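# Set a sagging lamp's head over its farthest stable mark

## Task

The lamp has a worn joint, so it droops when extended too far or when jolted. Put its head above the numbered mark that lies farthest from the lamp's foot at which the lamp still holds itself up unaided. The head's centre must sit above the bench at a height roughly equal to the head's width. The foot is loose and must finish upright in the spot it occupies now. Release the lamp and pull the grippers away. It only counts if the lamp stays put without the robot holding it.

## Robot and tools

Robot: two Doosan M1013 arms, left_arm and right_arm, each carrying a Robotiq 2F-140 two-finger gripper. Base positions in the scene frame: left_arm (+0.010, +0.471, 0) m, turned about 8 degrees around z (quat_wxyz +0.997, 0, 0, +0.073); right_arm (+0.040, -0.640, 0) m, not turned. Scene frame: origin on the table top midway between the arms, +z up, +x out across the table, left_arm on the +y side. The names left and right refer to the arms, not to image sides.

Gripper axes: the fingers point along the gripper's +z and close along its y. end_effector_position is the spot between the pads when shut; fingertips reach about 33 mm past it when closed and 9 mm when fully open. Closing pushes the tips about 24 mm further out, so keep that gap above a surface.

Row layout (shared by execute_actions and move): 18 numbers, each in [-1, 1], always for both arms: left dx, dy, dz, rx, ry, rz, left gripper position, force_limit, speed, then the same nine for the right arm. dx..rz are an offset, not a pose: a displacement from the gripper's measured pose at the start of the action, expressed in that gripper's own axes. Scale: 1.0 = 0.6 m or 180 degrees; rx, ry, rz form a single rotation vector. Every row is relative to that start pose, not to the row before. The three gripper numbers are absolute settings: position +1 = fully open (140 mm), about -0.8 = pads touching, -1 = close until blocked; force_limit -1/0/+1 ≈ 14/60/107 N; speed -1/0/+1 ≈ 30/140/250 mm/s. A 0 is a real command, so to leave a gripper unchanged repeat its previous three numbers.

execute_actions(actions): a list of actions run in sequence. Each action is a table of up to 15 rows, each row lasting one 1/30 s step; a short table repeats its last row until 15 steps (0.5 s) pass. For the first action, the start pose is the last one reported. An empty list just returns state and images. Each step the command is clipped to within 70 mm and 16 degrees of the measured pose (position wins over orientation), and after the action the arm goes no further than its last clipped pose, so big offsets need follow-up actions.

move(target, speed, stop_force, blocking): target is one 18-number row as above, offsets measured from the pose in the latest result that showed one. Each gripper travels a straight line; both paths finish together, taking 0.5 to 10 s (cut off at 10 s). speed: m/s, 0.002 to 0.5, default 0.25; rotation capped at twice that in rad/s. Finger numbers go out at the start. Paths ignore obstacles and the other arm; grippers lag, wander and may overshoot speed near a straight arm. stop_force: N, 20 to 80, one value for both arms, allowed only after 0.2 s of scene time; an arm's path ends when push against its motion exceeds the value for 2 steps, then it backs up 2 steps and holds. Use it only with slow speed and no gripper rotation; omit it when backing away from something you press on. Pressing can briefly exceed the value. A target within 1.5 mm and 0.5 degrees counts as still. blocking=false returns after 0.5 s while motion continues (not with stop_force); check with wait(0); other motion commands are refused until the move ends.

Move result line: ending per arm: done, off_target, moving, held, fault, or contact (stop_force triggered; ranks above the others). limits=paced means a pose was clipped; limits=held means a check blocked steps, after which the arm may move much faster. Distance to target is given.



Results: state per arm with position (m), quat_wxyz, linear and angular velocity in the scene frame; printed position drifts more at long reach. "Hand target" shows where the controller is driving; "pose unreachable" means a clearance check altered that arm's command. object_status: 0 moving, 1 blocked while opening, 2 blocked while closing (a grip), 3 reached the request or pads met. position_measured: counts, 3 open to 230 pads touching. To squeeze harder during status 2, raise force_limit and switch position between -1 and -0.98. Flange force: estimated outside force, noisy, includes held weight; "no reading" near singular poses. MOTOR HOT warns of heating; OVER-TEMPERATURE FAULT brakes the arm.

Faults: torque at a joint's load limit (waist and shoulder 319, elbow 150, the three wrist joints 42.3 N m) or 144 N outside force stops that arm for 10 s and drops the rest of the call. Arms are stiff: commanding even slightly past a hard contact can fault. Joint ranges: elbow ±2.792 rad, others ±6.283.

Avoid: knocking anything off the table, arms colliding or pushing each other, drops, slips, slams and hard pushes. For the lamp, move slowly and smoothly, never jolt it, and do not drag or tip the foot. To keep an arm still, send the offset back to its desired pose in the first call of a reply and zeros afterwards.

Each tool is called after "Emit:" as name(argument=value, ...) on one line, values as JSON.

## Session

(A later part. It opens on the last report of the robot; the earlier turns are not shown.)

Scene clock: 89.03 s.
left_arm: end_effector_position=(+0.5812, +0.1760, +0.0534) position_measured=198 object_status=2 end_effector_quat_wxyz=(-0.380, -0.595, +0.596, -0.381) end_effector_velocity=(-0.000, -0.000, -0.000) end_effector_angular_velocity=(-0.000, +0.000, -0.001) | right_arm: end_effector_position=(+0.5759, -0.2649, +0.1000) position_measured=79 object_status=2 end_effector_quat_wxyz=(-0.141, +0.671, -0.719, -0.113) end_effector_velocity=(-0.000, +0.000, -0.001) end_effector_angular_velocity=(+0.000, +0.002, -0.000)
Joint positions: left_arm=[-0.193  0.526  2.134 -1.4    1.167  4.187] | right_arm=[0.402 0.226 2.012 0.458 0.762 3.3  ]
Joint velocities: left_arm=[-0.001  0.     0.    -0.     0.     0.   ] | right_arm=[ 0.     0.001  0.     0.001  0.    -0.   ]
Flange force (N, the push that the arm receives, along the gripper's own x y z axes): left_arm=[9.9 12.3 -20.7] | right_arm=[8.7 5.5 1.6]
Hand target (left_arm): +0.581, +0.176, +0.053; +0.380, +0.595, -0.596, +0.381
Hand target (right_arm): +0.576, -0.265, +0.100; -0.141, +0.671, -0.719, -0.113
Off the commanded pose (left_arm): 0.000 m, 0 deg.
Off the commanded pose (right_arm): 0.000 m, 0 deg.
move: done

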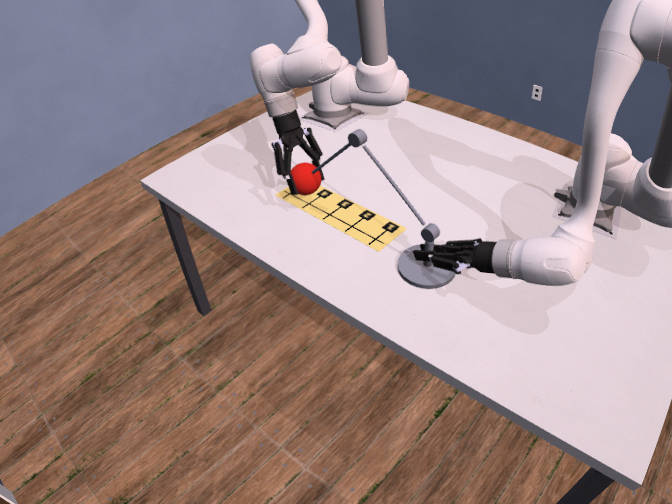

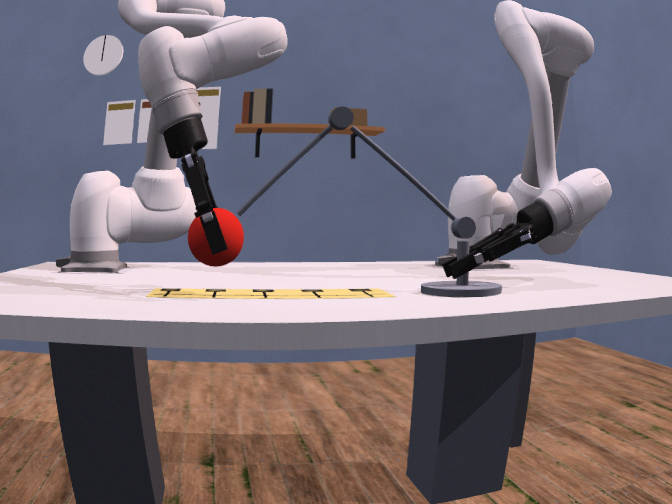

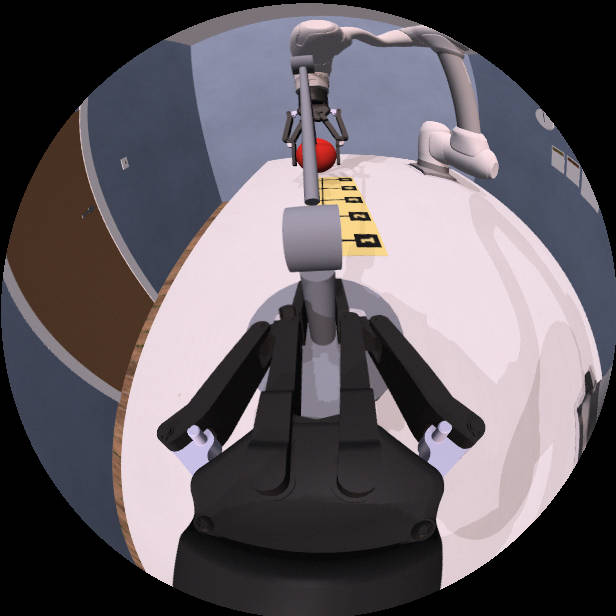

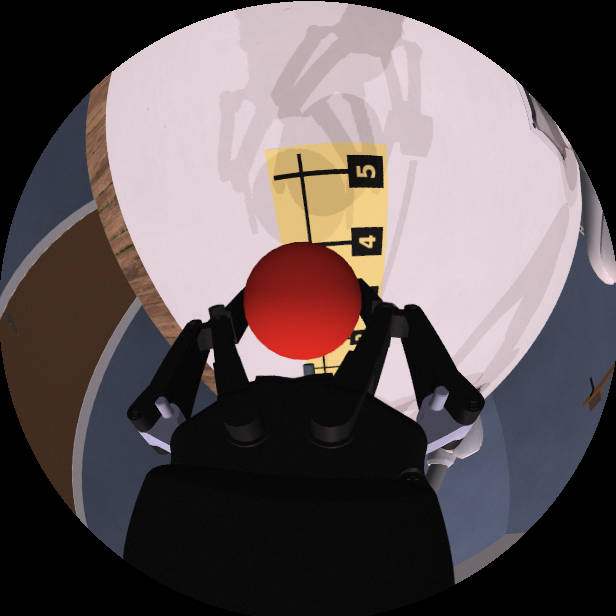

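Emit:
move(target=[0,0,0,0,0,0,-1,0,-1, 0.0008,0,0,0,0,0,-1,-0.4,-0.7], speed=0.003)

Emit:
execute_actions(actions=[[[0,0,0,0,0,0,-1,0,-1, 0,0,0,0,0,0,0.47,-0.4,-1],[0,0,0,0,0,0,-1,0,-1, 0,0,0,0,0,0,0.47,-0.4,-1],[0,0,0,0,0,0,-1,0,-1, 0,0,0,0,0,0,0.47,-0.4,-1],[0,0,0,0,0,0,-1,0,-1, 0,0,0,0,0,0,0.47,-0.4,-1],[0,0,0,0,0,0,-1,0,-1, 0,0,0,0,0,0,0.47,-0.4,-1],[0,0,0,0,0,0,-1,0,-1, 0,0,0,0,0,0,0.47,-0.4,-1],[0,0,0,0,0,0,-1,0,-1, 0,0,0,0,0,0,0.47,-0.4,-1],[0,0,0,0,0,0,-1,0,-1, 0,0,0,0,0,0,-1,-0.4,-0.6]]])

Emit:
zoom_image(camera="cam_low", region=[130, 180, 300, 310])

Scene clock: 90.43 s.
left_arm: end_effector_position=(+0.5812, +0.1760, +0.0534) position_measured=198 object_status=2 end_effector_quat_wxyz=(-0.380, -0.595, +0.596, -0.381) end_effector_velocity=(-0.001, +0.002, -0.001) end_effector_angular_velocity=(+0.001, +0.003, +0.003) | right_arm: end_effector_position=(+0.5759, -0.2652, +0.0998) position_measured=79 object_status=2 end_effector_quat_wxyz=(-0.141, +0.671, -0.719, -0.113) end_effector_velocity=(+0.000, -0.000, -0.000) end_effector_angular_velocity=(-0.001, +0.000, -0.001)
Joint positions: left_arm=[-0.193  0.526  2.134 -1.4    1.167  4.187] | right_arm=[0.401 0.226 2.013 0.458 0.762 3.299]
Joint velocities: left_arm=[ 0.002  0.001  0.002 -0.    -0.001 -0.001] | right_arm=[-0.     0.001 -0.    -0.001 -0.     0.001]
Flange force (N, the push that the arm receives, along the gripper's own x y z axes): left_arm=[4.7 10.6 -12.5] | right_arm=[1.9 5.1 0.6]
Hand target (left_arm): +0.581, +0.176, +0.053; +0.380, +0.595, -0.596, +0.381
Hand target (right_arm): +0.576, -0.265, +0.100; -0.141, +0.671, -0.719, -0.113
Off the commanded pose (left_arm): 0.000 m, 0 deg.
Off the commanded pose (right_arm): 0.000 m, 0 deg.
move: done

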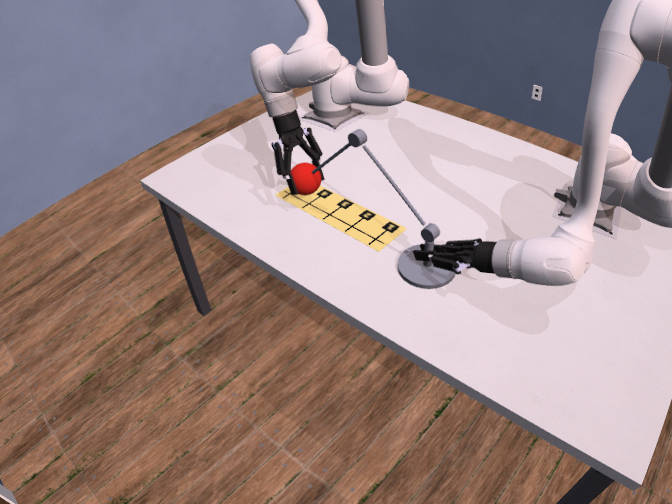

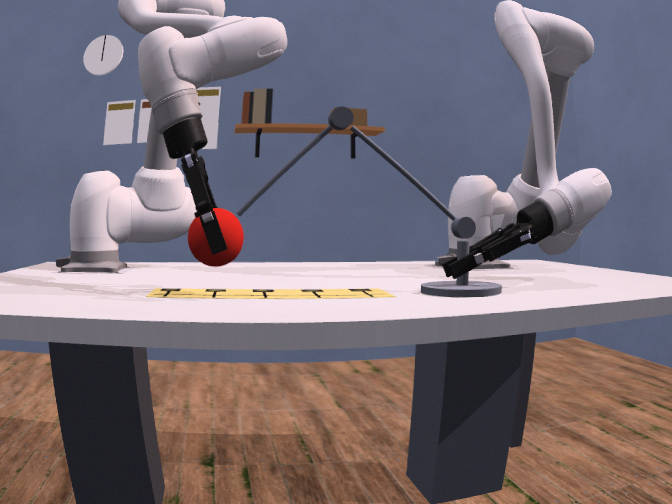

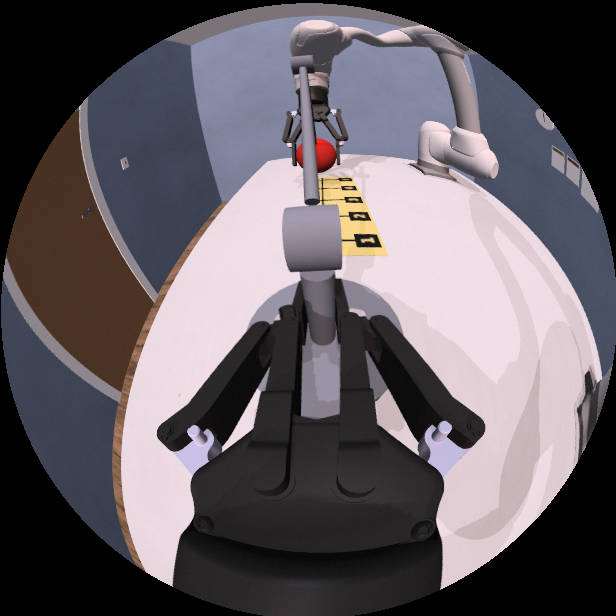

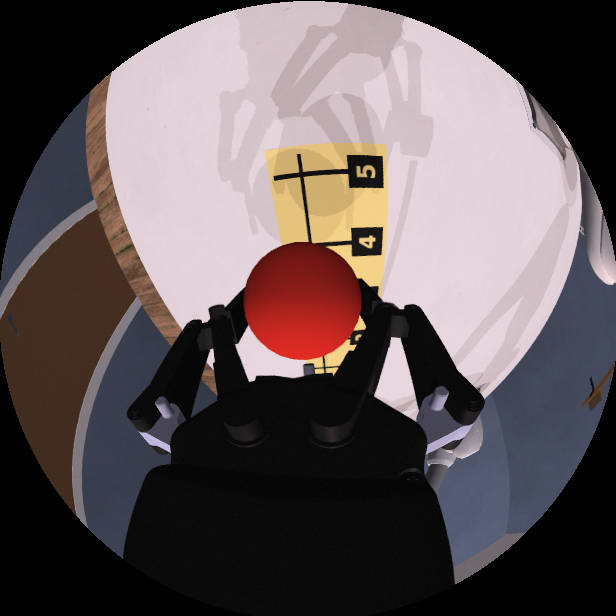

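Scene clock: 90.93 s.
left_arm: end_effector_position=(+0.5812, +0.1760, +0.0534) position_measured=198 object_status=2 end_effector_quat_wxyz=(-0.380, -0.595, +0.596, -0.381) end_effector_velocity=(-0.001, -0.001, -0.001) end_effector_angular_velocity=(+0.000, +0.002, -0.001) | right_arm: end_effector_position=(+0.5759, -0.2652, +0.0999) position_measured=79 object_status=0 end_effector_quat_wxyz=(-0.141, +0.671, -0.719, -0.113) end_effector_velocity=(+0.001, +0.000, +0.001) end_effector_angular_velocity=(+0.001, -0.002, +0.001)
Joint positions: left_arm=[-0.193  0.526  2.134 -1.4    1.167  4.187] | right_arm=[0.401 0.226 2.013 0.458 0.762 3.299]
Joint velocities: left_arm=[-0.001  0.001  0.001  0.     0.    -0.   ] | right_arm=[ 0.    -0.001 -0.001 -0.     0.    -0.   ]
Flange force (N, the push that the arm receives, along the gripper's own x y z axes): left_arm=[8.9 14.4 -10.5] | right_arm=[3.0 6.1 -5.7]
Hand target (left_arm): +0.581, +0.176, +0.053; +0.380, +0.595, -0.596, +0.381
Hand target (right_arm): +0.576, -0.265, +0.100; -0.141, +0.671, -0.719, -0.113
Off the commanded pose (left_arm): 0.000 m, 0 deg.
Off the commanded pose (right_arm): 0.000 m, 0 deg.

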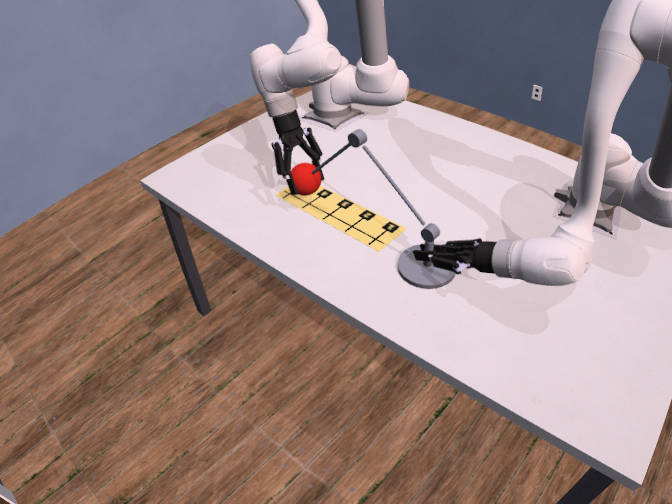

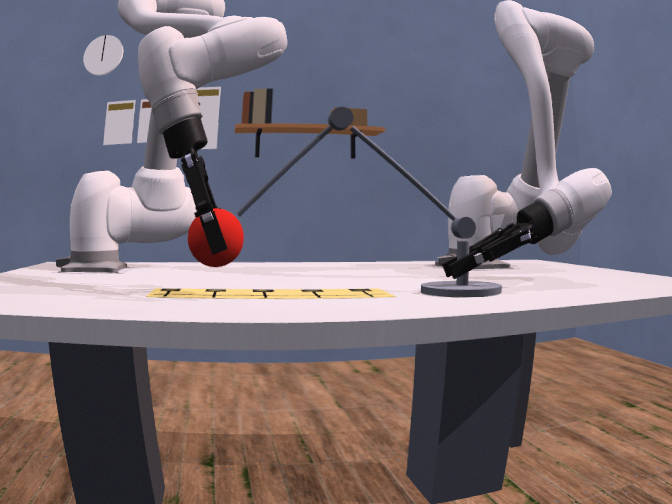

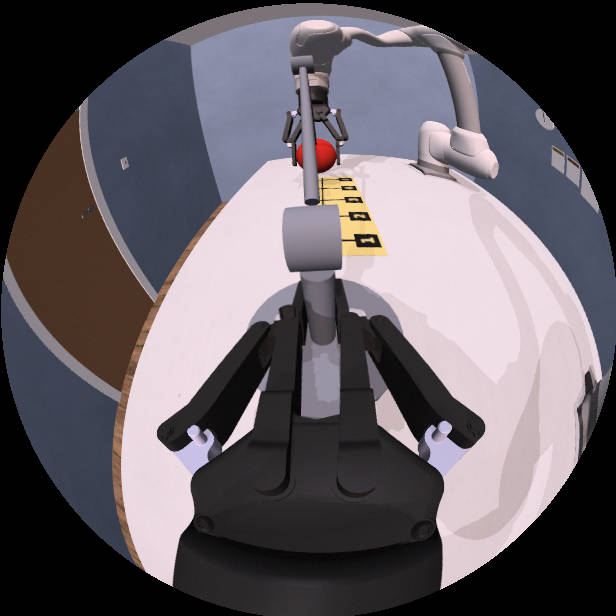

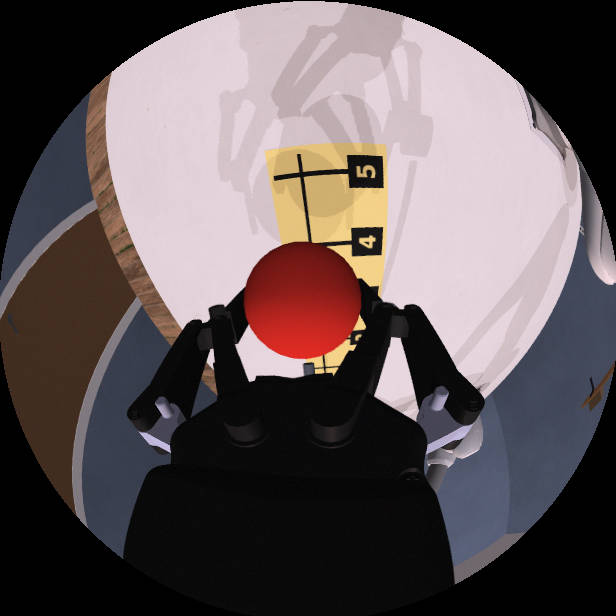

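Region (130, 180, 300, 310) of cam_low's 672x504 image, scaled by 2.965, with more detail than that image has; it fills the top 385 rows of this view, and the rest is white.

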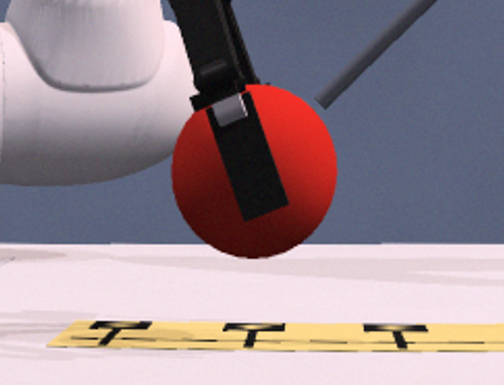

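Emit:
execute_actions(actions=[[[0,0,0,0,0,0,-0.2,0,-1, 0,0,0,0,0,0,-1,-0.4,-0.6]],[[0,0,0,0,0,0,-0.2,0,-1, 0,0,0,0,0,0,0.6,-0.4,-1]]])

Emit:
zoom_image(camera="cam_low", region=[130, 180, 300, 310])

Emit:
wait(seconds=1)

Emit:
zoom_image(camera="cam_low", region=[130, 180, 300, 310])

Scene clock: 92.40 s.
left_arm: end_effector_position=(+0.5812, +0.1760, +0.0534) position_measured=154 object_status=0 end_effector_quat_wxyz=(-0.380, -0.595, +0.596, -0.381) end_effector_velocity=(+0.000, -0.001, +0.001) end_effector_angular_velocity=(-0.001, -0.002, -0.002) | right_arm: end_effector_position=(+0.5759, -0.2652, +0.0999) position_measured=56 object_status=0 end_effector_quat_wxyz=(-0.141, +0.671, -0.719, -0.113) end_effector_velocity=(+0.000, +0.000, +0.001) end_effector_angular_velocity=(+0.001, -0.001, -0.000)
Joint positions: left_arm=[-0.193  0.526  2.134 -1.4    1.167  4.187] | right_arm=[0.401 0.226 2.013 0.458 0.762 3.299]
Joint velocities: left_arm=[-0.002 -0.001 -0.001 -0.     0.001 -0.   ] | right_arm=[ 0.    -0.001 -0.     0.001 -0.    -0.001]
Flange force (N, the push that the arm receives, along the gripper's own x y z axes): left_arm=[2.5 7.4 -4.8] | right_arm=[2.1 3.4 -5.5]
Flange force at the end of the 1st action (N, along the gripper's axes at the end of the call): left_arm=[2.4 9.2 -2.8] | right_arm=[-1.6 8.0 -3.9]
Hand target (left_arm): +0.581, +0.176, +0.053; +0.380, +0.595, -0.596, +0.381
Hand target (right_arm): +0.576, -0.265, +0.100; -0.141, +0.671, -0.719, -0.113
Off the commanded pose (left_arm): 0.000 m, 0 deg.
Off the commanded pose (right_arm): 0.000 m, 0 deg.

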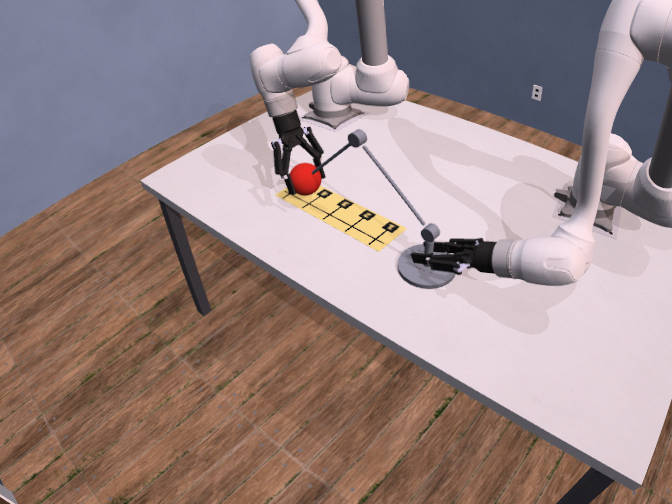

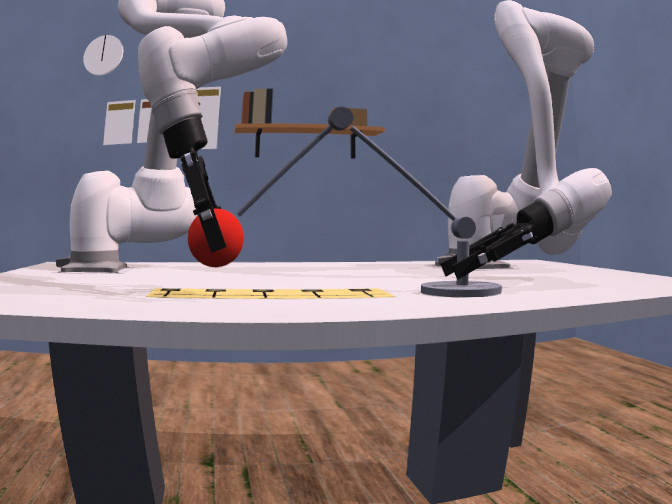

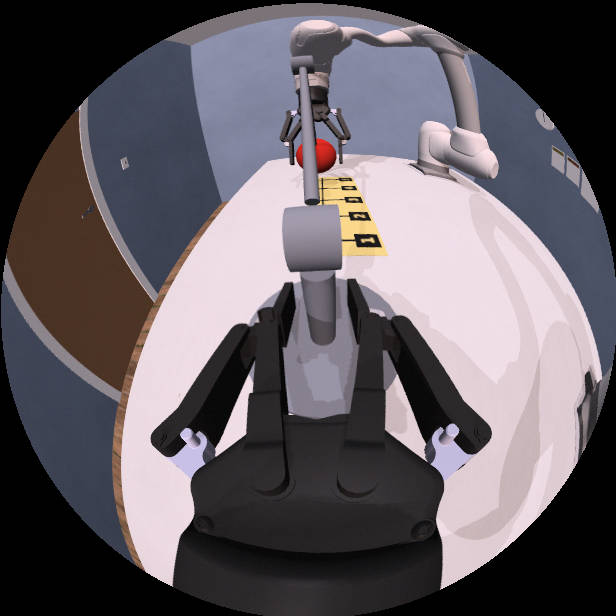

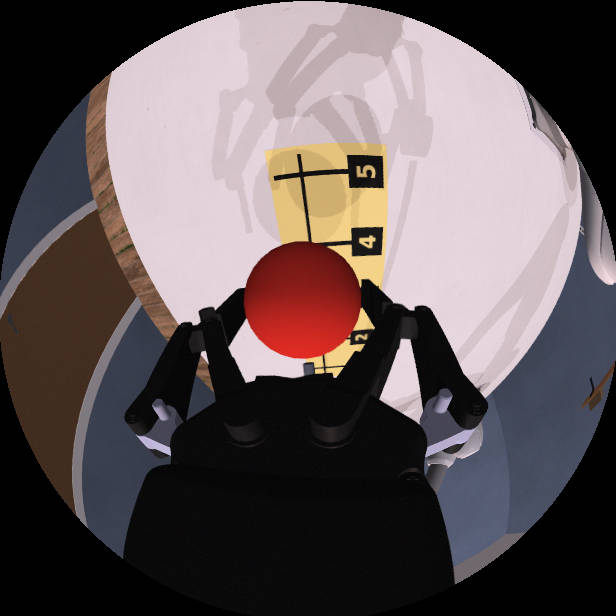

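Region (130, 180, 300, 310) of cam_low's 672x504 image, scaled by 2.965, with more detail than that image has; it fills the top 385 rows of this view, and the rest is white.

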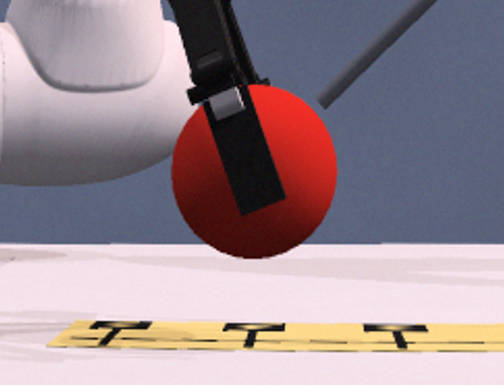

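Scene clock: 93.40 s.
left_arm: end_effector_position=(+0.5812, +0.1760, +0.0534) position_measured=154 object_status=3 end_effector_quat_wxyz=(-0.380, -0.595, +0.596, -0.381) end_effector_velocity=(+0.000, +0.000, +0.000) end_effector_angular_velocity=(-0.000, -0.000, -0.000) | right_arm: end_effector_position=(+0.5759, -0.2652, +0.0999) position_measured=53 object_status=3 end_effector_quat_wxyz=(-0.141, +0.671, -0.719, -0.113) end_effector_velocity=(-0.000, -0.000, +0.001) end_effector_angular_velocity=(-0.000, -0.001, +0.001)
Joint positions: left_arm=[-0.193  0.526  2.134 -1.4    1.167  4.187] | right_arm=[0.401 0.226 2.013 0.458 0.762 3.299]
Joint velocities: left_arm=[ 0.     0.    -0.001  0.     0.001 -0.   ] | right_arm=[-0.    -0.001  0.    -0.001 -0.    -0.   ]
Flange force (N, the push that the arm receives, along the gripper's own x y z axes): left_arm=[5.8 11.5 -9.7] | right_arm=[-2.5 5.1 -4.5]
Hand target (left_arm): +0.581, +0.176, +0.053; +0.380, +0.595, -0.596, +0.381
Hand target (right_arm): +0.576, -0.265, +0.100; -0.141, +0.671, -0.719, -0.113
Off the commanded pose (left_arm): 0.000 m, 0 deg.
Off the commanded pose (right_arm): 0.000 m, 0 deg.
wait: 1.00 s; at rest by 0.20 s

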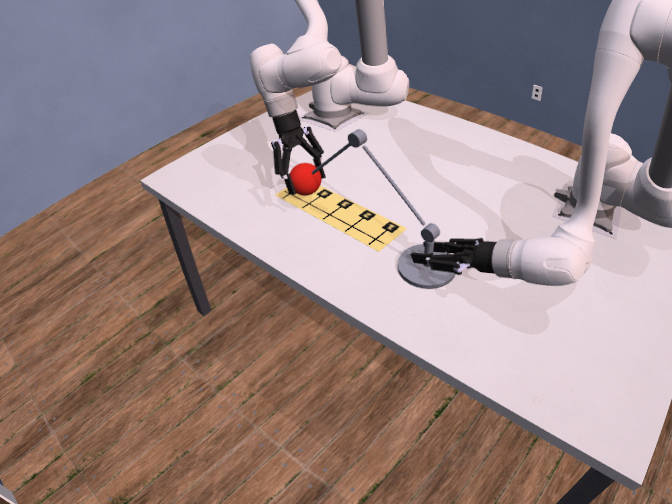

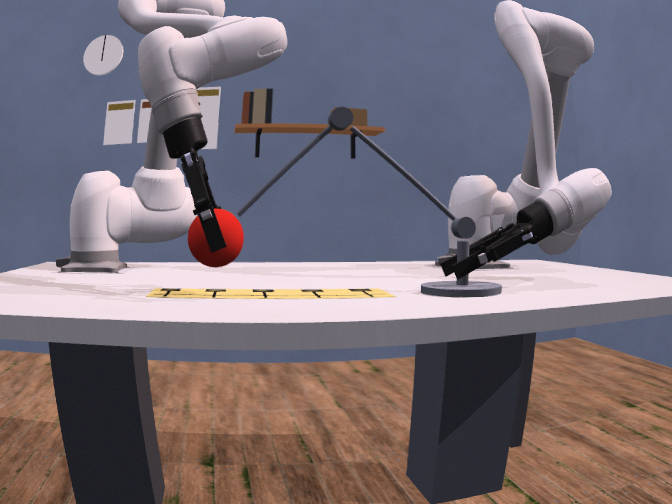

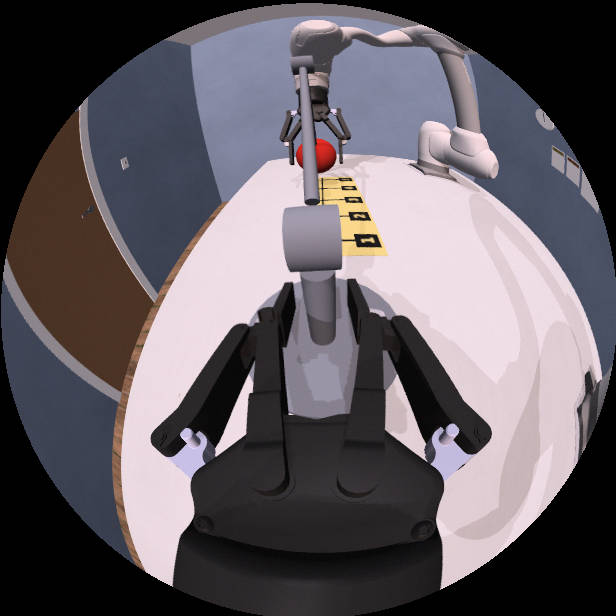

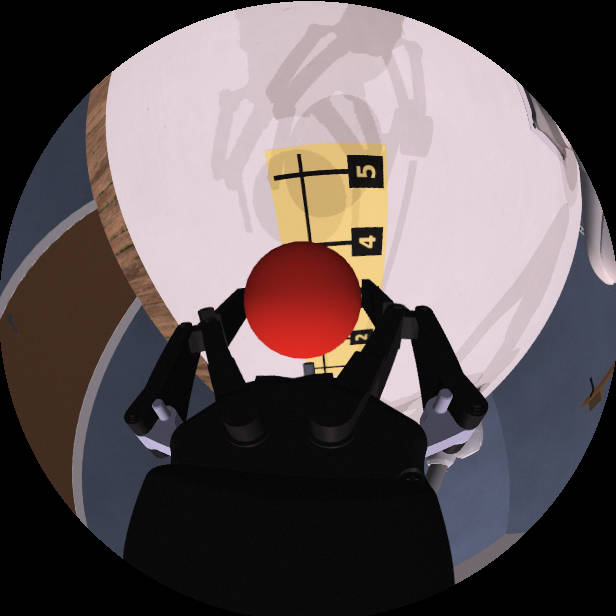

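Region (130, 180, 300, 310) of cam_low's 672x504 image, scaled by 2.965, with more detail than that image has; it fills the top 385 rows of this view, and the rest is white.

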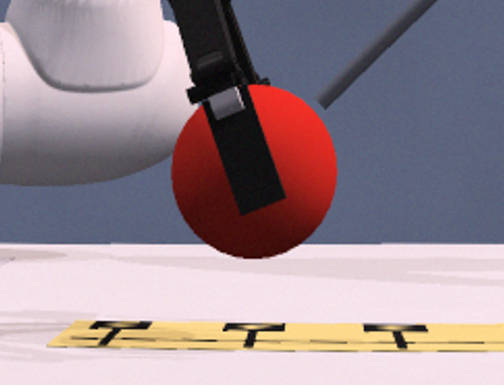

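Emit:
move(target=[0,0,-0.42,0,0,0,-0.2,0,-1, 0,0,-0.42,0,0,0,1,-0.4,0], speed=0.25)

Emit:
zoom_image(camera="cam_low", region=[130, 180, 300, 310])

Scene clock: 95.37 s.
left_arm: end_effector_position=(+0.5809, +0.4042, +0.1595) position_measured=154 object_status=3 end_effector_quat_wxyz=(-0.380, -0.595, +0.596, -0.381) end_effector_velocity=(-0.001, +0.000, -0.001) end_effector_angular_velocity=(-0.000, +0.002, +0.001) | right_arm: end_effector_position=(+0.5627, -0.3544, +0.3350) position_measured=3 object_status=3 end_effector_quat_wxyz=(-0.141, +0.671, -0.719, -0.113) end_effector_velocity=(-0.000, -0.000, -0.000) end_effector_angular_velocity=(-0.001, -0.000, +0.001)
Joint positions: left_arm=[ 0.19   0.414  2.01  -1.042  1.45   4.038] | right_arm=[ 0.257 -0.021  1.82   0.357  1.217  3.364]
Joint velocities: left_arm=[ 0.001  0.     0.002  0.    -0.001 -0.   ] | right_arm=[-0.    -0.001  0.001 -0.001  0.    -0.001]
Flange force (N, the push that the arm receives, along the gripper's own x y z axes): left_arm=[1.5 11.8 -0.5] | right_arm=[-1.3 7.5 -1.6]
Hand target (left_arm): +0.581, +0.404, +0.159; +0.381, +0.595, -0.596, +0.381
Hand target (right_arm): +0.563, -0.354, +0.335; -0.141, +0.671, -0.719, -0.113
Off the commanded pose (left_arm): 0.001 m, 0 deg.
Off the commanded pose (right_arm): 0.000 m, 0 deg.
move: done

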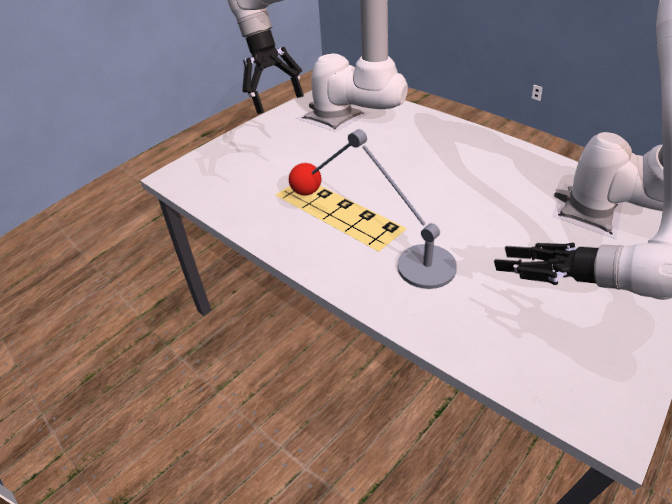

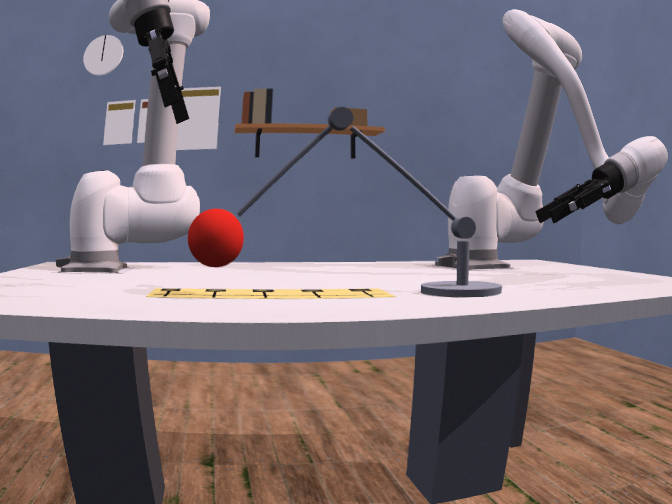

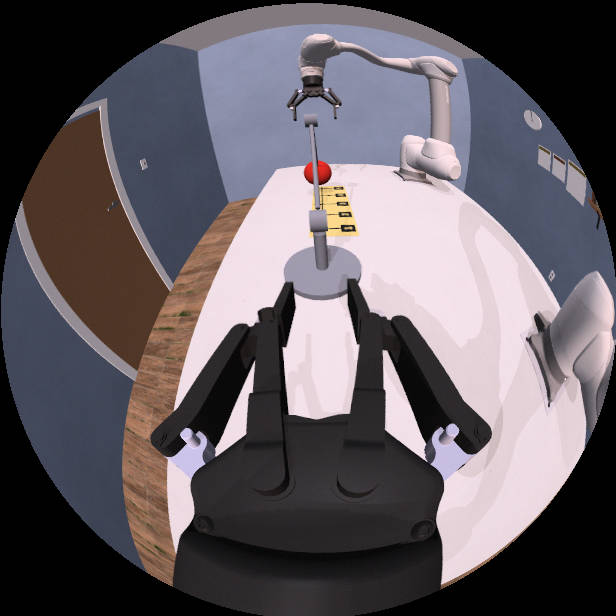

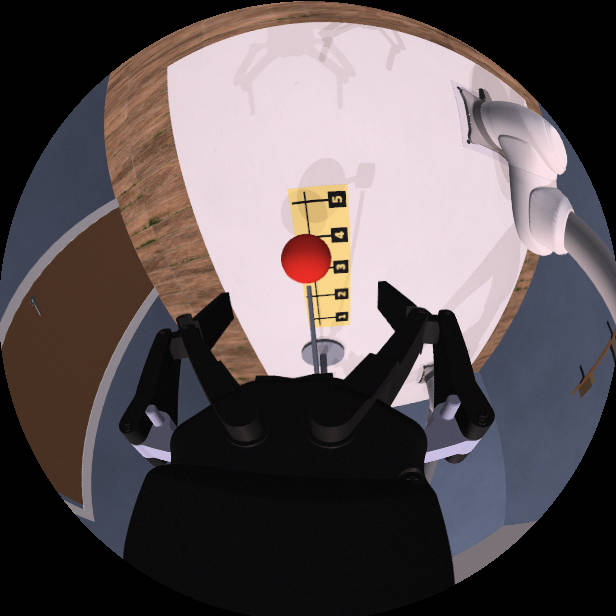

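Region (130, 180, 300, 310) of cam_low's 672x504 image, scaled by 2.965, with more detail than that image has; it fills the top 385 rows of this view, and the rest is white.

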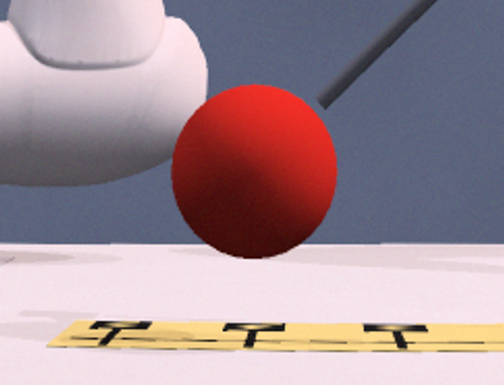

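Emit:
wait(seconds=5)

Emit:
zoom_image(camera="cam_low", region=[130, 180, 300, 310])

Emit:
zoom_image(camera="cam_high", region=[250, 120, 480, 300])

Scene clock: 108.27 s.
left_arm: end_effector_position=(+0.5809, +0.4042, +0.1594) position_measured=154 object_status=3 end_effector_quat_wxyz=(-0.381, -0.595, +0.596, -0.381) end_effector_velocity=(+0.001, +0.001, +0.000) end_effector_angular_velocity=(+0.000, -0.001, +0.002) | right_arm: end_effector_position=(+0.5627, -0.3544, +0.3351) position_measured=3 object_status=3 end_effector_quat_wxyz=(-0.141, +0.671, -0.719, -0.113) end_effector_velocity=(-0.000, +0.000, -0.001) end_effector_angular_velocity=(+0.001, +0.002, -0.000)
Joint positions: left_arm=[ 0.19   0.414  2.01  -1.042  1.45   4.038] | right_arm=[ 0.257 -0.021  1.82   0.357  1.217  3.363]
Joint velocities: left_arm=[ 0.001 -0.    -0.    -0.    -0.     0.   ] | right_arm=[0.    0.001 0.001 0.002 0.    0.   ]
Flange force (N, the push that the arm receives, along the gripper's own x y z axes): left_arm=[4.2 11.3 0.1] | right_arm=[-1.0 5.1 2.0]
Hand target (left_arm): +0.581, +0.404, +0.159; +0.381, +0.595, -0.596, +0.381
Hand target (right_arm): +0.563, -0.354, +0.335; -0.141, +0.671, -0.719, -0.113
Off the commanded pose (left_arm): 0.001 m, 0 deg.
Off the commanded pose (right_arm): 0.000 m, 0 deg.
wait: 5.00 s; at rest from the start

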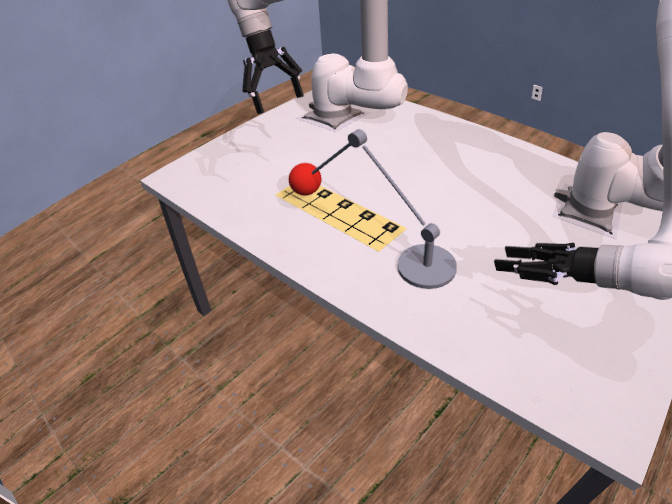

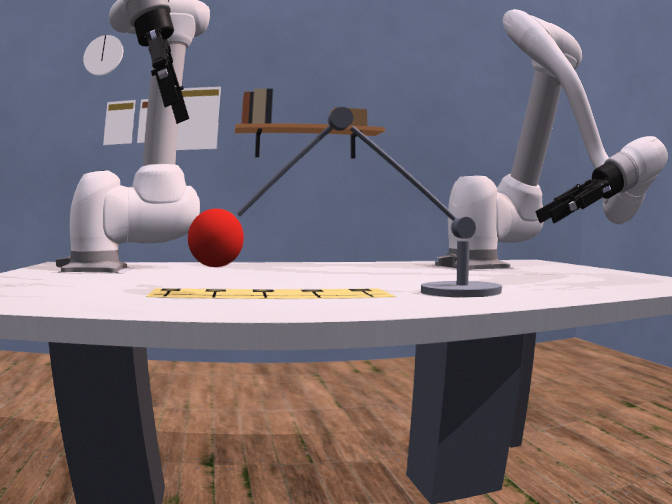

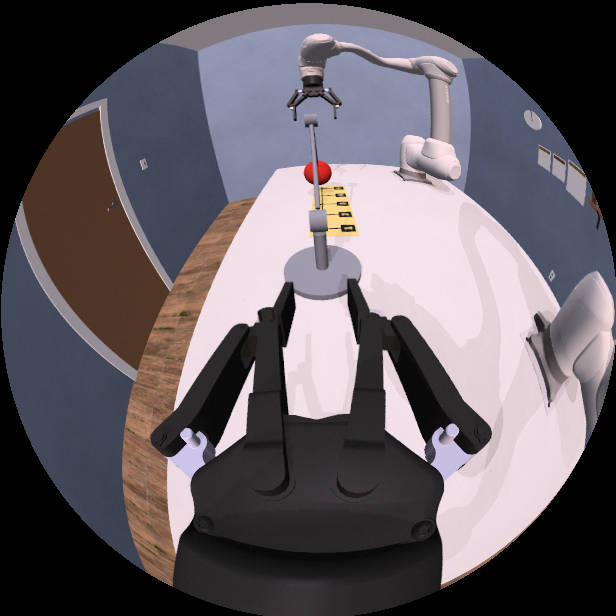

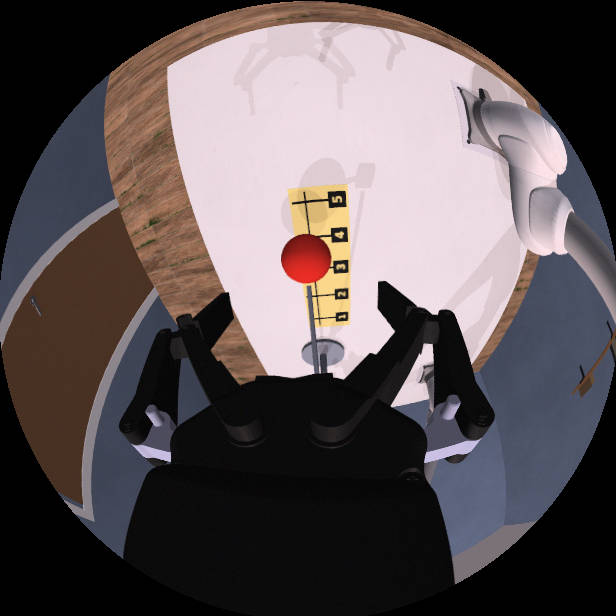

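Region (130, 180, 300, 310) of cam_low's 672x504 image, scaled by 2.965, with more detail than that image has; it fills the top 385 rows of this view, and the rest is white.

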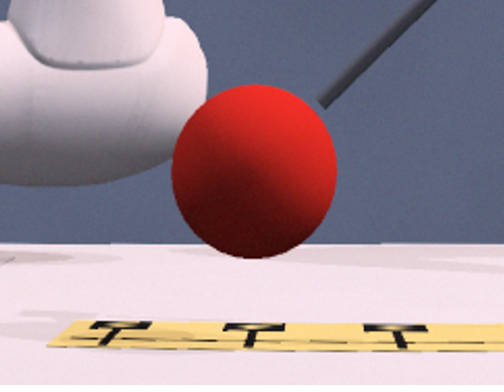

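Region (250, 120, 480, 300) of cam_high's 672x504 image, scaled by 2.191, with more detail than that image has; it fills the top 394 rows of this view, and the rest is white.

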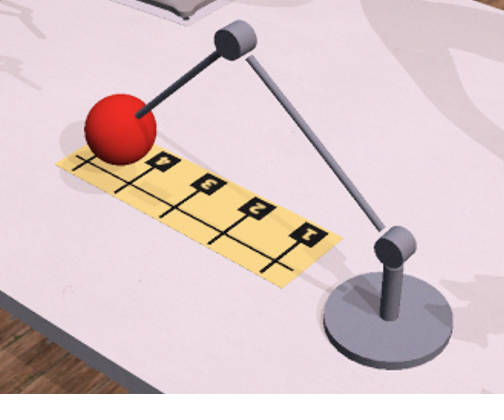

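The lamp is holding by itself over mark 4. Mark 5 sank when I tested it. The foot hasn't moved and both arms are clear, so I'm ending scene 1.

Emit:
finished_scene(scene=1)

The scene is finished: the task was done.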